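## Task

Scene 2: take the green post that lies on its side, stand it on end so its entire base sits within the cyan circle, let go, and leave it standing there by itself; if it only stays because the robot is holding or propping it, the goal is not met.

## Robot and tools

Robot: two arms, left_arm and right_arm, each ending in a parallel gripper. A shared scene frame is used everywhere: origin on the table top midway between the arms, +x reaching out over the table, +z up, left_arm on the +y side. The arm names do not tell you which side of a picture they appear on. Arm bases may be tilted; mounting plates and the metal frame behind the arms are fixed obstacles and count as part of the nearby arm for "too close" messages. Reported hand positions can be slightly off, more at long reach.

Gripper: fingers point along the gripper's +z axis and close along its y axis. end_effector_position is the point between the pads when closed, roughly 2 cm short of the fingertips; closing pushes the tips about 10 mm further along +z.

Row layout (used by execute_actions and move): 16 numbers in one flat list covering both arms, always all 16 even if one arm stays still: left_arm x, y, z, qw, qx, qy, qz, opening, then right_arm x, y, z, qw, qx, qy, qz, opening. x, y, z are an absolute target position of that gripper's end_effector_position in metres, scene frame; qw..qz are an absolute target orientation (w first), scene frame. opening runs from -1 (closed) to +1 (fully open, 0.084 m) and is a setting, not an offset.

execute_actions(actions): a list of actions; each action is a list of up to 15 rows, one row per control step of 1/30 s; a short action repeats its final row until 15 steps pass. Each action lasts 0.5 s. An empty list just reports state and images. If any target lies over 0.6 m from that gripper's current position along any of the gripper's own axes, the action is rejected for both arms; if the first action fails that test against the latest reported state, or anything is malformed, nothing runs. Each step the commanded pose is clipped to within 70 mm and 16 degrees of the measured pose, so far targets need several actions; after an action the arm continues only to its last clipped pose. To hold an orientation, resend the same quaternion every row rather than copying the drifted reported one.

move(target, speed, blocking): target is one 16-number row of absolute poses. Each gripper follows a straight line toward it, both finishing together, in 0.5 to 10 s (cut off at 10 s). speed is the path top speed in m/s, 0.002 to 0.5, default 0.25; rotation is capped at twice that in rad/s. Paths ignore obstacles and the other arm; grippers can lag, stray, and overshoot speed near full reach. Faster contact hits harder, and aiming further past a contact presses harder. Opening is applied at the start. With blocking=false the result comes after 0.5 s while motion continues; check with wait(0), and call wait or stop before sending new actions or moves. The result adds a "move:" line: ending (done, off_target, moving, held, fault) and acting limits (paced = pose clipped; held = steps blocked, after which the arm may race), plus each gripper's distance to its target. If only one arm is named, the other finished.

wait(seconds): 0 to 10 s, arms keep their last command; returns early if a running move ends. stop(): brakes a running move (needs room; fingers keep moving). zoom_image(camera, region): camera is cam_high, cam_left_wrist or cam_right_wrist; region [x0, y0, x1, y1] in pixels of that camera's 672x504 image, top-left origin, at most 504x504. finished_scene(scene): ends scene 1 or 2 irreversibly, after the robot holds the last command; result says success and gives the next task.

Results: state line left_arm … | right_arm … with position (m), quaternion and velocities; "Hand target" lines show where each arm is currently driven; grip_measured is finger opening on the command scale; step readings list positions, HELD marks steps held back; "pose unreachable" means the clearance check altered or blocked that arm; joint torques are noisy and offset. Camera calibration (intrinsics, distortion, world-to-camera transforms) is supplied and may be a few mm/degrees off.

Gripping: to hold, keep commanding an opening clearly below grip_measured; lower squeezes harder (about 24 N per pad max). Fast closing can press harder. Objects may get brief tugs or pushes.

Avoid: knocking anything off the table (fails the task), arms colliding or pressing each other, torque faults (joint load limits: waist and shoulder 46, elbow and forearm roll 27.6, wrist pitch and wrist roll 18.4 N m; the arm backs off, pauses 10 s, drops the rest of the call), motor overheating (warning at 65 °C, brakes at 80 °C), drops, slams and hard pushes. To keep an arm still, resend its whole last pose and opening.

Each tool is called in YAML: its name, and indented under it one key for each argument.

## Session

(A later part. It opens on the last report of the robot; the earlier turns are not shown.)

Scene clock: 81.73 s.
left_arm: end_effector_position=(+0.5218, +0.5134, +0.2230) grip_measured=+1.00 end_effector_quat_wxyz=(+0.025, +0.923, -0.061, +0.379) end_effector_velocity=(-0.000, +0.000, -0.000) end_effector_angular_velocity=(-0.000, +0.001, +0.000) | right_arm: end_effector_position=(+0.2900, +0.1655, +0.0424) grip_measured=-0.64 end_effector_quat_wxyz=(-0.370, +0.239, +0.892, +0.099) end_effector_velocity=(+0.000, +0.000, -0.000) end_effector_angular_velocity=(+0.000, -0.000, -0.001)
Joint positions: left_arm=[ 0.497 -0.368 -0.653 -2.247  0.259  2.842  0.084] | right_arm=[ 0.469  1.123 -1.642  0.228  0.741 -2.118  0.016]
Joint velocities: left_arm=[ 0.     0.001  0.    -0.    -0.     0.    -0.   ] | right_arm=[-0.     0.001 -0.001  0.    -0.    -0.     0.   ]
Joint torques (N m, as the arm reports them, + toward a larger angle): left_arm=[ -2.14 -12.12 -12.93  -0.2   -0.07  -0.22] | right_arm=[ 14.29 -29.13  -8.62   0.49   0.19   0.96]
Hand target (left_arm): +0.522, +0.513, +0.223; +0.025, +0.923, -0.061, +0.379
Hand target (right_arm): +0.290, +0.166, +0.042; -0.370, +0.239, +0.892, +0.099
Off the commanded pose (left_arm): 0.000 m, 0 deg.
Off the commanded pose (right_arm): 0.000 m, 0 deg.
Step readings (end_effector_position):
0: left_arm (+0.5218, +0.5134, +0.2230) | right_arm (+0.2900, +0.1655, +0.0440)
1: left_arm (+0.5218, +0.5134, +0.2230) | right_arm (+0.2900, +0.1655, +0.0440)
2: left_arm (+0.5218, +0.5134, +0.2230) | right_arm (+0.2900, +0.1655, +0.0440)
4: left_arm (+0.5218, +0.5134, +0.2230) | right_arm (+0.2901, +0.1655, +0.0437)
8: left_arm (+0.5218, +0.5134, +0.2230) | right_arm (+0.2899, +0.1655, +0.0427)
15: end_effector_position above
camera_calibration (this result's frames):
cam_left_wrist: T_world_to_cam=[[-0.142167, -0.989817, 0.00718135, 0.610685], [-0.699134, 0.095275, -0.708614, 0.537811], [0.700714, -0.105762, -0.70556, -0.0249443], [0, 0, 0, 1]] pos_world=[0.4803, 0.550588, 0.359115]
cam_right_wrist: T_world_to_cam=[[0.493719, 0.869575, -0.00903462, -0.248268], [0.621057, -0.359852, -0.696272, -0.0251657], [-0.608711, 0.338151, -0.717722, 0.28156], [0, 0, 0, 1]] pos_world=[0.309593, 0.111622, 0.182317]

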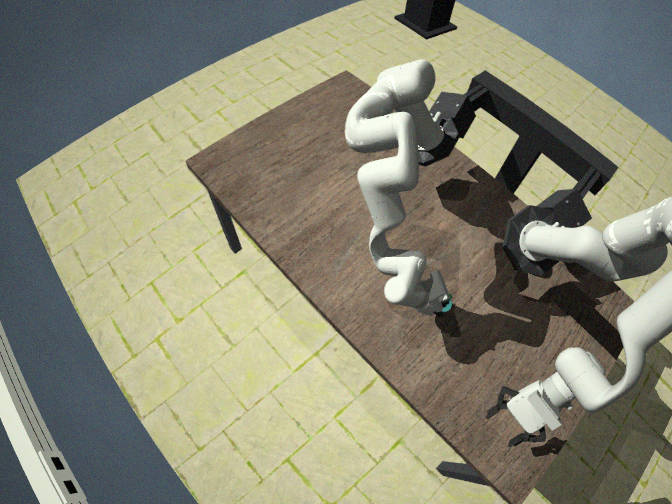

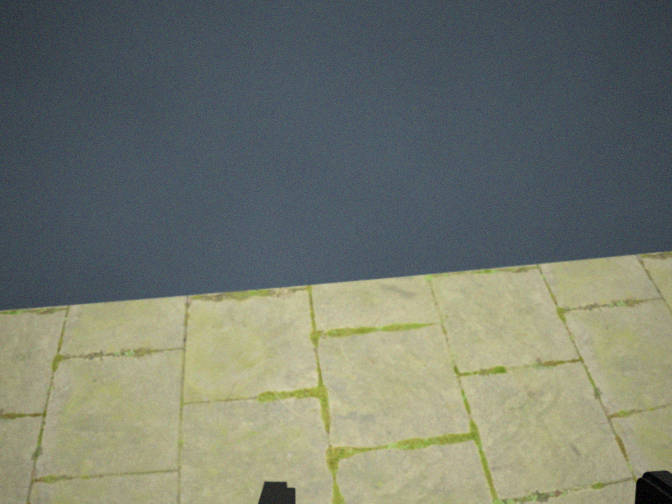

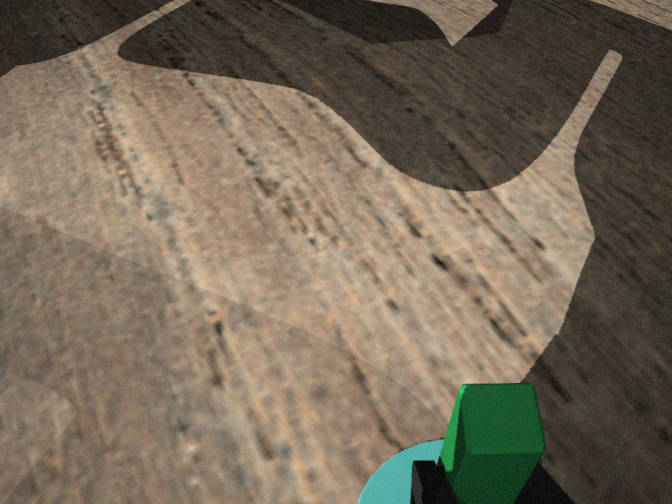

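No contact yet; go 1.6 mm lower.

execute_actions:
  actions:
    - [[0.5218,0.5134,0.223,0.025,0.923,-0.061,0.379,1,0.290,0.1655,0.0420,-0.3696,0.2391,0.8924,0.0990,-0.95],[0.5218,0.5134,0.223,0.025,0.923,-0.061,0.379,1,0.290,0.1655,0.0416,-0.3696,0.2391,0.8924,0.0990,-0.95],[0.5218,0.5134,0.223,0.025,0.923,-0.061,0.379,1,0.290,0.1655,0.0412,-0.3696,0.2391,0.8924,0.0990,-0.95],[0.5218,0.5134,0.223,0.025,0.923,-0.061,0.379,1,0.290,0.1655,0.0408,-0.3696,0.2391,0.8924,0.0990,-0.95]]

Scene clock: 83.97 s.
left_arm: end_effector_position=(+0.5218, +0.5134, +0.2230) grip_measured=+1.00 end_effector_quat_wxyz=(+0.025, +0.923, -0.061, +0.379) end_effector_velocity=(+0.000, +0.000, +0.000) end_effector_angular_velocity=(+0.002, -0.001, -0.001) | right_arm: end_effector_position=(+0.2900, +0.1655, +0.0408) grip_measured=-0.64 end_effector_quat_wxyz=(-0.370, +0.239, +0.892, +0.099) end_effector_velocity=(+0.000, +0.001, +0.000) end_effector_angular_velocity=(+0.003, -0.003, +0.003)
Joint positions: left_arm=[ 0.497 -0.368 -0.653 -2.247  0.259  2.842  0.084] | right_arm=[ 0.467  1.127 -1.645  0.228  0.74  -2.119  0.016]
Joint velocities: left_arm=[-0.    -0.001 -0.     0.001 -0.001  0.001  0.   ] | right_arm=[ 0.001  0.    -0.001 -0.    -0.    -0.003  0.   ]
Joint torques (N m, as the arm reports them, + toward a larger angle): left_arm=[ -2.07 -12.28 -13.    -0.07  -0.13  -0.29] | right_arm=[ 14.27 -28.77  -9.1    0.5    0.47   0.91]
Hand target (left_arm): +0.522, +0.513, +0.223; +0.025, +0.923, -0.061, +0.379
Hand target (right_arm): +0.290, +0.166, +0.041; -0.370, +0.239, +0.892, +0.099
Off the commanded pose (left_arm): 0.000 m, 0 deg.
Off the commanded pose (right_arm): 0.000 m, 0 deg.
Step readings (end_effector_position):
0: left_arm (+0.5218, +0.5134, +0.2230) | right_arm (+0.2900, +0.1655, +0.0424)
1: left_arm (+0.5218, +0.5134, +0.2230) | right_arm (+0.2900, +0.1655, +0.0424)
2: left_arm (+0.5218, +0.5134, +0.2230) | right_arm (+0.2900, +0.1655, +0.0424)
4: left_arm (+0.5218, +0.5134, +0.2230) | right_arm (+0.2901, +0.1655, +0.0421)
8: left_arm (+0.5218, +0.5134, +0.2230) | right_arm (+0.2899, +0.1655, +0.0411)
15: end_effector_position above
camera_calibration (this result's frames):
cam_left_wrist: T_world_to_cam=[[-0.142167, -0.989817, 0.00718118, 0.610685], [-0.699134, 0.0952753, -0.708614, 0.537811], [0.700714, -0.105762, -0.70556, -0.0249443], [0, 0, 0, 1]] pos_world=[0.4803, 0.550588, 0.359115]
cam_right_wrist: T_world_to_cam=[[0.493719, 0.869575, -0.00903442, -0.248283], [0.621057, -0.359852, -0.696272, -0.0262795], [-0.608711, 0.338152, -0.717721, 0.280412], [0, 0, 0, 1]] pos_world=[0.309593, 0.111622, 0.180717]

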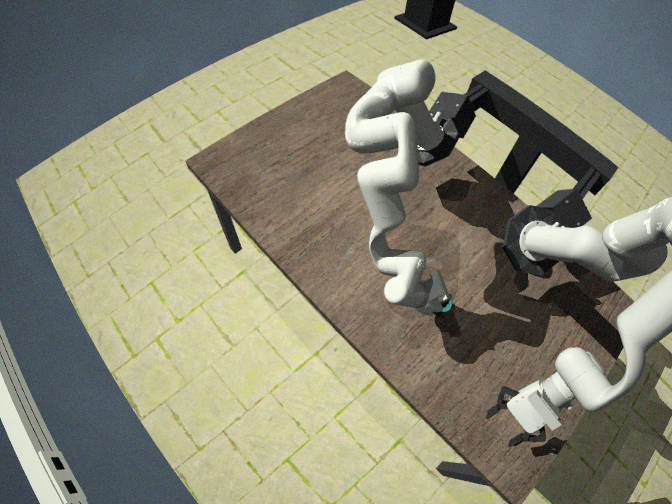

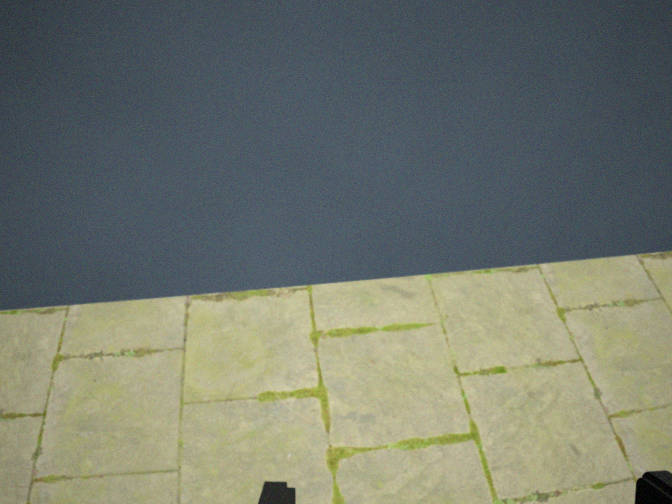

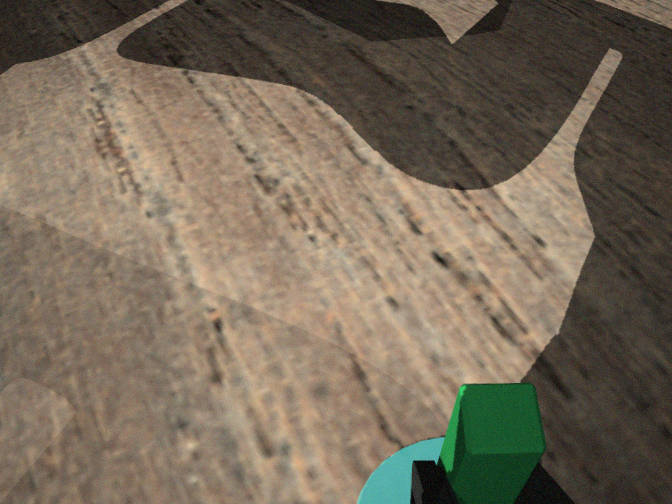

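Still free; continue 2 mm.

execute_actions:
  actions:
    - [[0.5218,0.5134,0.223,0.025,0.923,-0.061,0.379,1,0.290,0.1655,0.0404,-0.3696,0.2391,0.8924,0.0990,-0.95],[0.5218,0.5134,0.223,0.025,0.923,-0.061,0.379,1,0.290,0.1655,0.0400,-0.3696,0.2391,0.8924,0.0990,-0.95],[0.5218,0.5134,0.223,0.025,0.923,-0.061,0.379,1,0.290,0.1655,0.0396,-0.3696,0.2391,0.8924,0.0990,-0.95],[0.5218,0.5134,0.223,0.025,0.923,-0.061,0.379,1,0.290,0.1655,0.0392,-0.3696,0.2391,0.8924,0.0990,-0.95],[0.5218,0.5134,0.223,0.025,0.923,-0.061,0.379,1,0.290,0.1655,0.0388,-0.3696,0.2391,0.8924,0.0990,-0.95]]

Scene clock: 87.90 s.
left_arm: end_effector_position=(+0.5218, +0.5134, +0.2230) grip_measured=+1.00 end_effector_quat_wxyz=(+0.025, +0.923, -0.061, +0.379) end_effector_velocity=(-0.000, +0.000, -0.000) end_effector_angular_velocity=(-0.001, +0.001, +0.003) | right_arm: end_effector_position=(+0.2903, +0.1659, +0.0398) grip_measured=-0.64 end_effector_quat_wxyz=(-0.370, +0.239, +0.893, +0.099) end_effector_velocity=(+0.000, -0.000, -0.001) end_effector_angular_velocity=(+0.001, -0.001, +0.000)
Joint positions: left_arm=[ 0.497 -0.368 -0.653 -2.247  0.259  2.842  0.084] | right_arm=[ 0.466  1.131 -1.65   0.228  0.741 -2.121  0.016]
Joint velocities: left_arm=[ 0.001 -0.     0.    -0.002  0.     0.     0.   ] | right_arm=[-0.002  0.002 -0.001 -0.    -0.001 -0.002  0.   ]
Joint torques (N m, as the arm reports them, + toward a larger angle): left_arm=[ -2.15 -12.13 -12.88  -0.03  -0.12  -0.24] | right_arm=[ 11.37 -24.83  -8.24  -0.25  -1.03   1.08]
Hand target (left_arm): +0.522, +0.513, +0.223; +0.025, +0.923, -0.061, +0.379
Hand target (right_arm): +0.290, +0.166, +0.039; -0.370, +0.239, +0.892, +0.099
Off the commanded pose (left_arm): 0.000 m, 0 deg.
Off the commanded pose (right_arm): 0.001 m, 0 deg.
Step readings (end_effector_position):
0: left_arm (+0.5218, +0.5134, +0.2230) | right_arm (+0.2900, +0.1655, +0.0408)
1: left_arm (+0.5218, +0.5134, +0.2230) | right_arm (+0.2900, +0.1655, +0.0408)
2: left_arm (+0.5218, +0.5134, +0.2230) | right_arm (+0.2900, +0.1655, +0.0408)
4: left_arm (+0.5218, +0.5134, +0.2230) | right_arm (+0.2901, +0.1655, +0.0405)
8: left_arm (+0.5218, +0.5134, +0.2230) | right_arm (+0.2902, +0.1657, +0.0399)
15: end_effector_position above
camera_calibration (this result's frames):
cam_left_wrist: T_world_to_cam=[[-0.142167, -0.989817, 0.00718116, 0.610685], [-0.699134, 0.0952752, -0.708614, 0.537811], [0.700714, -0.105762, -0.70556, -0.0249444], [0, 0, 0, 1]] pos_world=[0.4803, 0.550588, 0.359115]
cam_right_wrist: T_world_to_cam=[[0.493342, 0.869798, -0.00811886, -0.248747], [0.621481, -0.358999, -0.696334, -0.0273005], [-0.608584, 0.338485, -0.717672, 0.279551], [0, 0, 0, 1]] pos_world=[0.309815, 0.111935, 0.179596]

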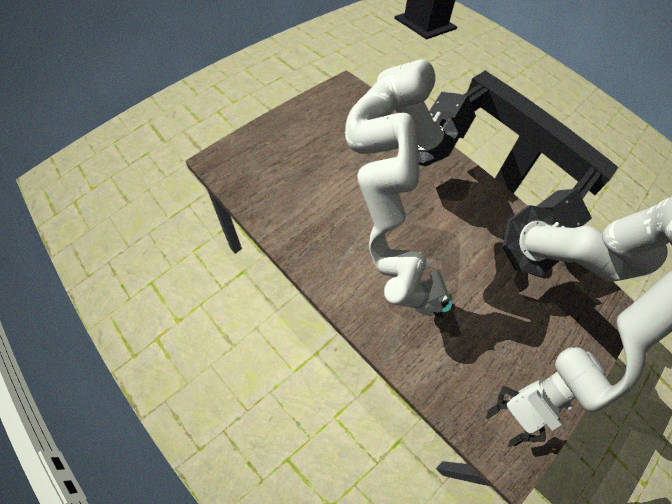

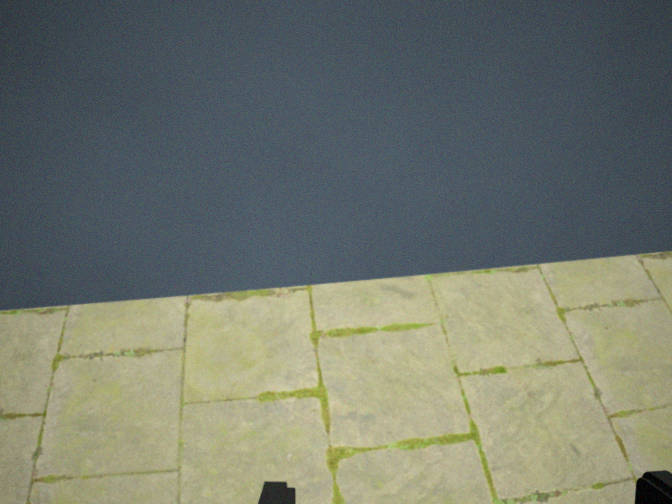

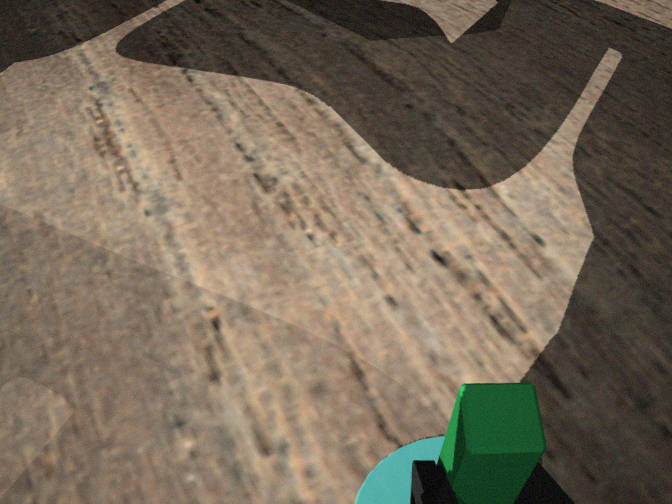

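Contact. Release.

execute_actions:
  actions:
    - [[0.5218,0.5134,0.223,0.025,0.923,-0.061,0.379,1,0.2902,0.1658,0.0400,-0.3696,0.2391,0.8924,0.0990,-0.8],[0.5218,0.5134,0.223,0.025,0.923,-0.061,0.379,1,0.2902,0.1658,0.0400,-0.3696,0.2391,0.8924,0.0990,-0.68],[0.5218,0.5134,0.223,0.025,0.923,-0.061,0.379,1,0.2902,0.1658,0.0400,-0.3696,0.2391,0.8924,0.0990,-0.58],[0.5218,0.5134,0.223,0.025,0.923,-0.061,0.379,1,0.2902,0.1658,0.0400,-0.3696,0.2391,0.8924,0.0990,-0.48],[0.5218,0.5134,0.223,0.025,0.923,-0.061,0.379,1,0.2902,0.1658,0.0400,-0.3696,0.2391,0.8924,0.0990,-0.35],[0.5218,0.5134,0.223,0.025,0.923,-0.061,0.379,1,0.2902,0.1658,0.0400,-0.3696,0.2391,0.8924,0.0990,-0.15],[0.5218,0.5134,0.223,0.025,0.923,-0.061,0.379,1,0.2902,0.1658,0.0400,-0.3696,0.2391,0.8924,0.0990,0.1],[0.5218,0.5134,0.223,0.025,0.923,-0.061,0.379,1,0.2902,0.1658,0.0400,-0.3696,0.2391,0.8924,0.0990,0.4]]

Scene clock: 90.73 s.
left_arm: end_effector_position=(+0.5218, +0.5134, +0.2230) grip_measured=+1.00 end_effector_quat_wxyz=(+0.025, +0.923, -0.061, +0.379) end_effector_velocity=(-0.000, -0.000, -0.001) end_effector_angular_velocity=(+0.000, +0.002, -0.001) | right_arm: end_effector_position=(+0.2901, +0.1653, +0.0391) grip_measured=+0.38 end_effector_quat_wxyz=(-0.370, +0.240, +0.892, +0.099) end_effector_velocity=(+0.003, +0.003, +0.006) end_effector_angular_velocity=(+0.007, -0.005, +0.001)
Joint positions: left_arm=[ 0.497 -0.368 -0.653 -2.247  0.259  2.842  0.084] | right_arm=[ 0.465  1.131 -1.649  0.227  0.74  -2.119  0.06 ]
Joint velocities: left_arm=[ 0.     0.001  0.     0.001 -0.     0.    -0.   ] | right_arm=[ 0.007 -0.008 -0.002  0.003  0.004 -0.     0.007]
Joint torques (N m, as the arm reports them, + toward a larger angle): left_arm=[ -2.09 -12.07 -12.84  -0.05  -0.03  -0.32] | right_arm=[ 13.59 -27.63  -8.82   0.55   0.24   0.91]
Hand target (left_arm): +0.522, +0.513, +0.223; +0.025, +0.923, -0.061, +0.379
Hand target (right_arm): +0.290, +0.166, +0.040; -0.370, +0.239, +0.892, +0.099
Off the commanded pose (left_arm): 0.000 m, 0 deg.
Off the commanded pose (right_arm): 0.001 m, 0 deg.
Step readings (end_effector_position):
0: left_arm (+0.5218, +0.5134, +0.2230) | right_arm (+0.2901, +0.1655, +0.0388)
1: left_arm (+0.5218, +0.5134, +0.2230) | right_arm (+0.2901, +0.1655, +0.0388)
2: left_arm (+0.5218, +0.5134, +0.2230) | right_arm (+0.2901, +0.1655, +0.0389)
4: left_arm (+0.5218, +0.5134, +0.2230) | right_arm (+0.2901, +0.1655, +0.0389)
8: left_arm (+0.5218, +0.5134, +0.2230) | right_arm (+0.2877, +0.1632, +0.0356)
15: end_effector_position above
camera_calibration (this result's frames):
cam_left_wrist: T_world_to_cam=[[-0.142167, -0.989817, 0.00718094, 0.610685], [-0.699134, 0.0952755, -0.708614, 0.537811], [0.700714, -0.105762, -0.70556, -0.0249444], [0, 0, 0, 1]] pos_world=[0.4803, 0.550588, 0.359115]
cam_right_wrist: T_world_to_cam=[[0.494244, 0.869266, -0.00996018, -0.248254], [0.620555, -0.36081, -0.696224, -0.0272939], [-0.608797, 0.337923, -0.717756, 0.279352], [0, 0, 0, 1]] pos_world=[0.309704, 0.111551, 0.179031]

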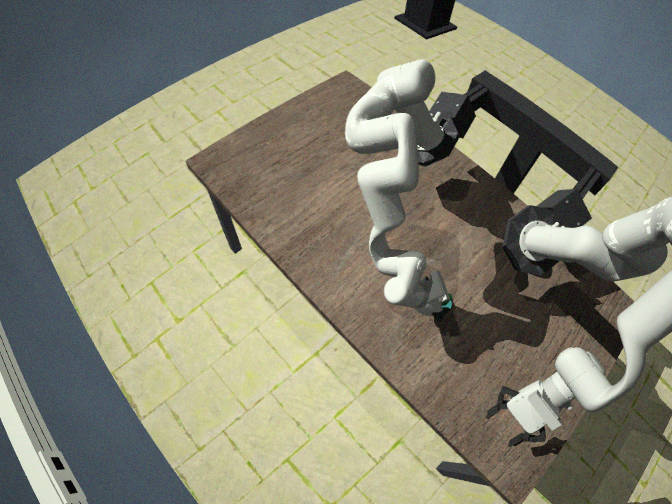

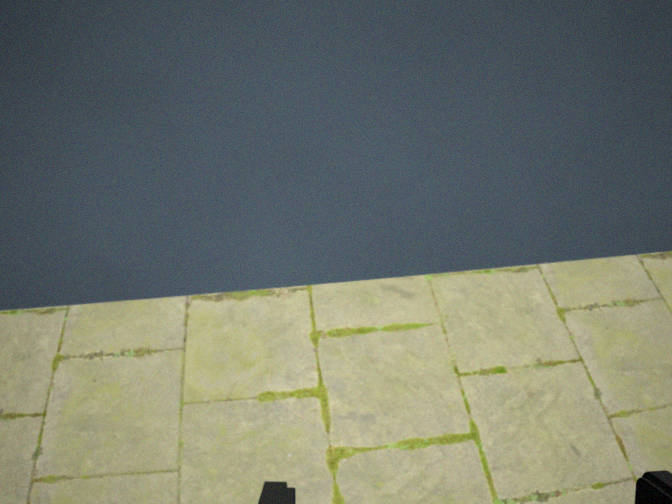

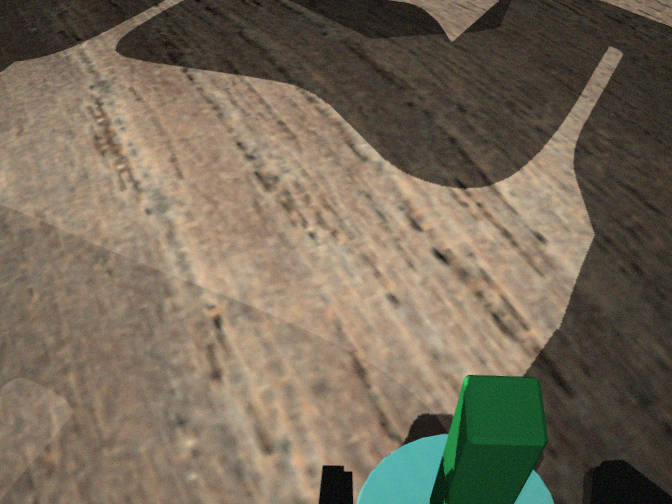

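move:
  target: [0.5218,0.5134,0.223,0.025,0.923,-0.061,0.379,1,0.327,0.1446,0.0824,-0.3696,0.2391,0.8924,0.0990,0.4]
  speed: 0.2

Scene clock: 92.63 s.
left_arm: end_effector_position=(+0.5218, +0.5134, +0.2230) grip_measured=+1.00 end_effector_quat_wxyz=(+0.025, +0.923, -0.061, +0.379) end_effector_velocity=(+0.000, +0.000, +0.000) end_effector_angular_velocity=(+0.001, -0.000, -0.001) | right_arm: end_effector_position=(+0.3262, +0.1446, +0.0820) grip_measured=+0.39 end_effector_quat_wxyz=(-0.370, +0.239, +0.892, +0.099) end_effector_velocity=(+0.004, +0.000, +0.004) end_effector_angular_velocity=(+0.002, -0.004, -0.004)
Joint positions: left_arm=[ 0.497 -0.368 -0.653 -2.247  0.259  2.842  0.084] | right_arm=[ 0.447  1.006 -1.619  0.201  0.836 -2.105  0.061]
Joint velocities: left_arm=[ 0.     0.    -0.     0.001  0.     0.001  0.   ] | right_arm=[ 0.001 -0.008 -0.002 -0.     0.003  0.003 -0.   ]
Joint torques (N m, as the arm reports them, + toward a larger angle): left_arm=[ -2.07 -12.21 -12.89  -0.1   -0.16  -0.27] | right_arm=[ 14.38 -29.29  -9.69   0.87   0.26   0.96]
Hand target (left_arm): +0.522, +0.513, +0.223; +0.025, +0.923, -0.061, +0.379
Hand target (right_arm): +0.327, +0.145, +0.083; -0.370, +0.239, +0.892, +0.099
Off the commanded pose (left_arm): 0.000 m, 0 deg.
Off the commanded pose (right_arm): 0.001 m, 0 deg.
move: done
camera_calibration (this result's frames):
cam_left_wrist: T_world_to_cam=[[-0.142167, -0.989817, 0.00718131, 0.610685], [-0.699134, 0.0952752, -0.708614, 0.537811], [0.700714, -0.105762, -0.70556, -0.0249442], [0, 0, 0, 1]] pos_world=[0.4803, 0.550588, 0.359115]
cam_right_wrist: T_world_to_cam=[[0.493, 0.869974, -0.00976416, -0.247368], [0.620733, -0.359579, -0.696702, -0.0275106], [-0.609624, 0.337413, -0.717294, 0.339455], [0, 0, 0, 1]] pos_world=[0.345969, 0.0907748, 0.221908]

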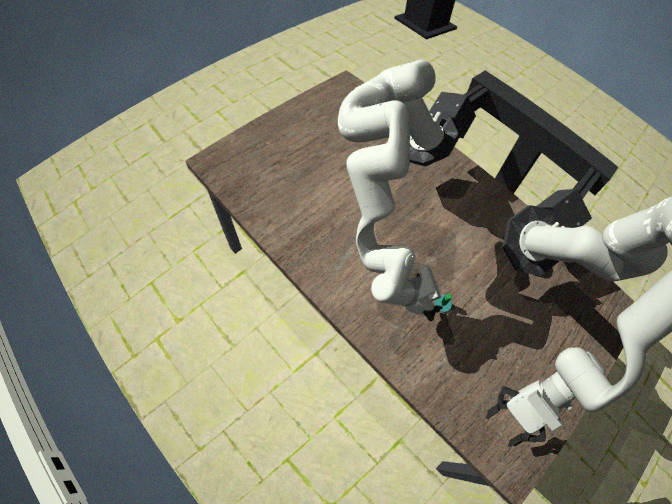

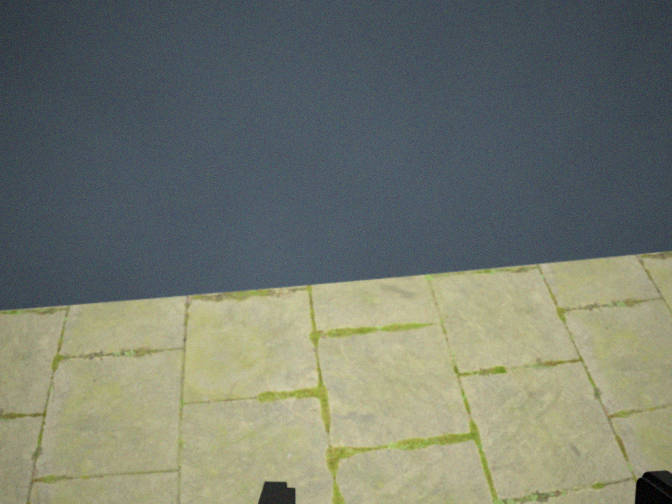

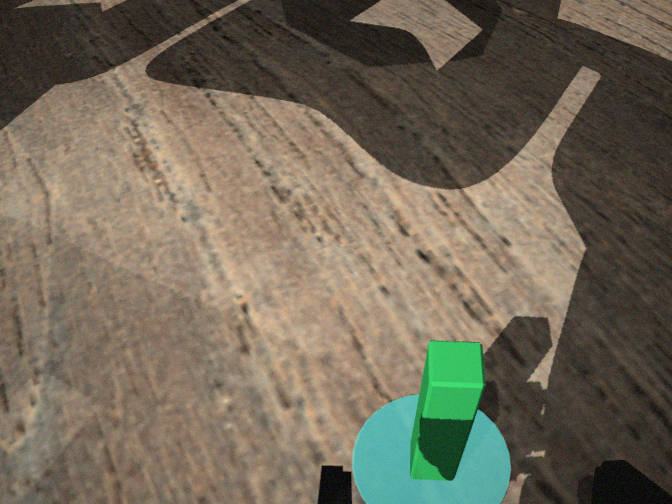

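The post stands upright, centred in the circle.

finished_scene:
  scene: 2

The scene is finished: the task was done.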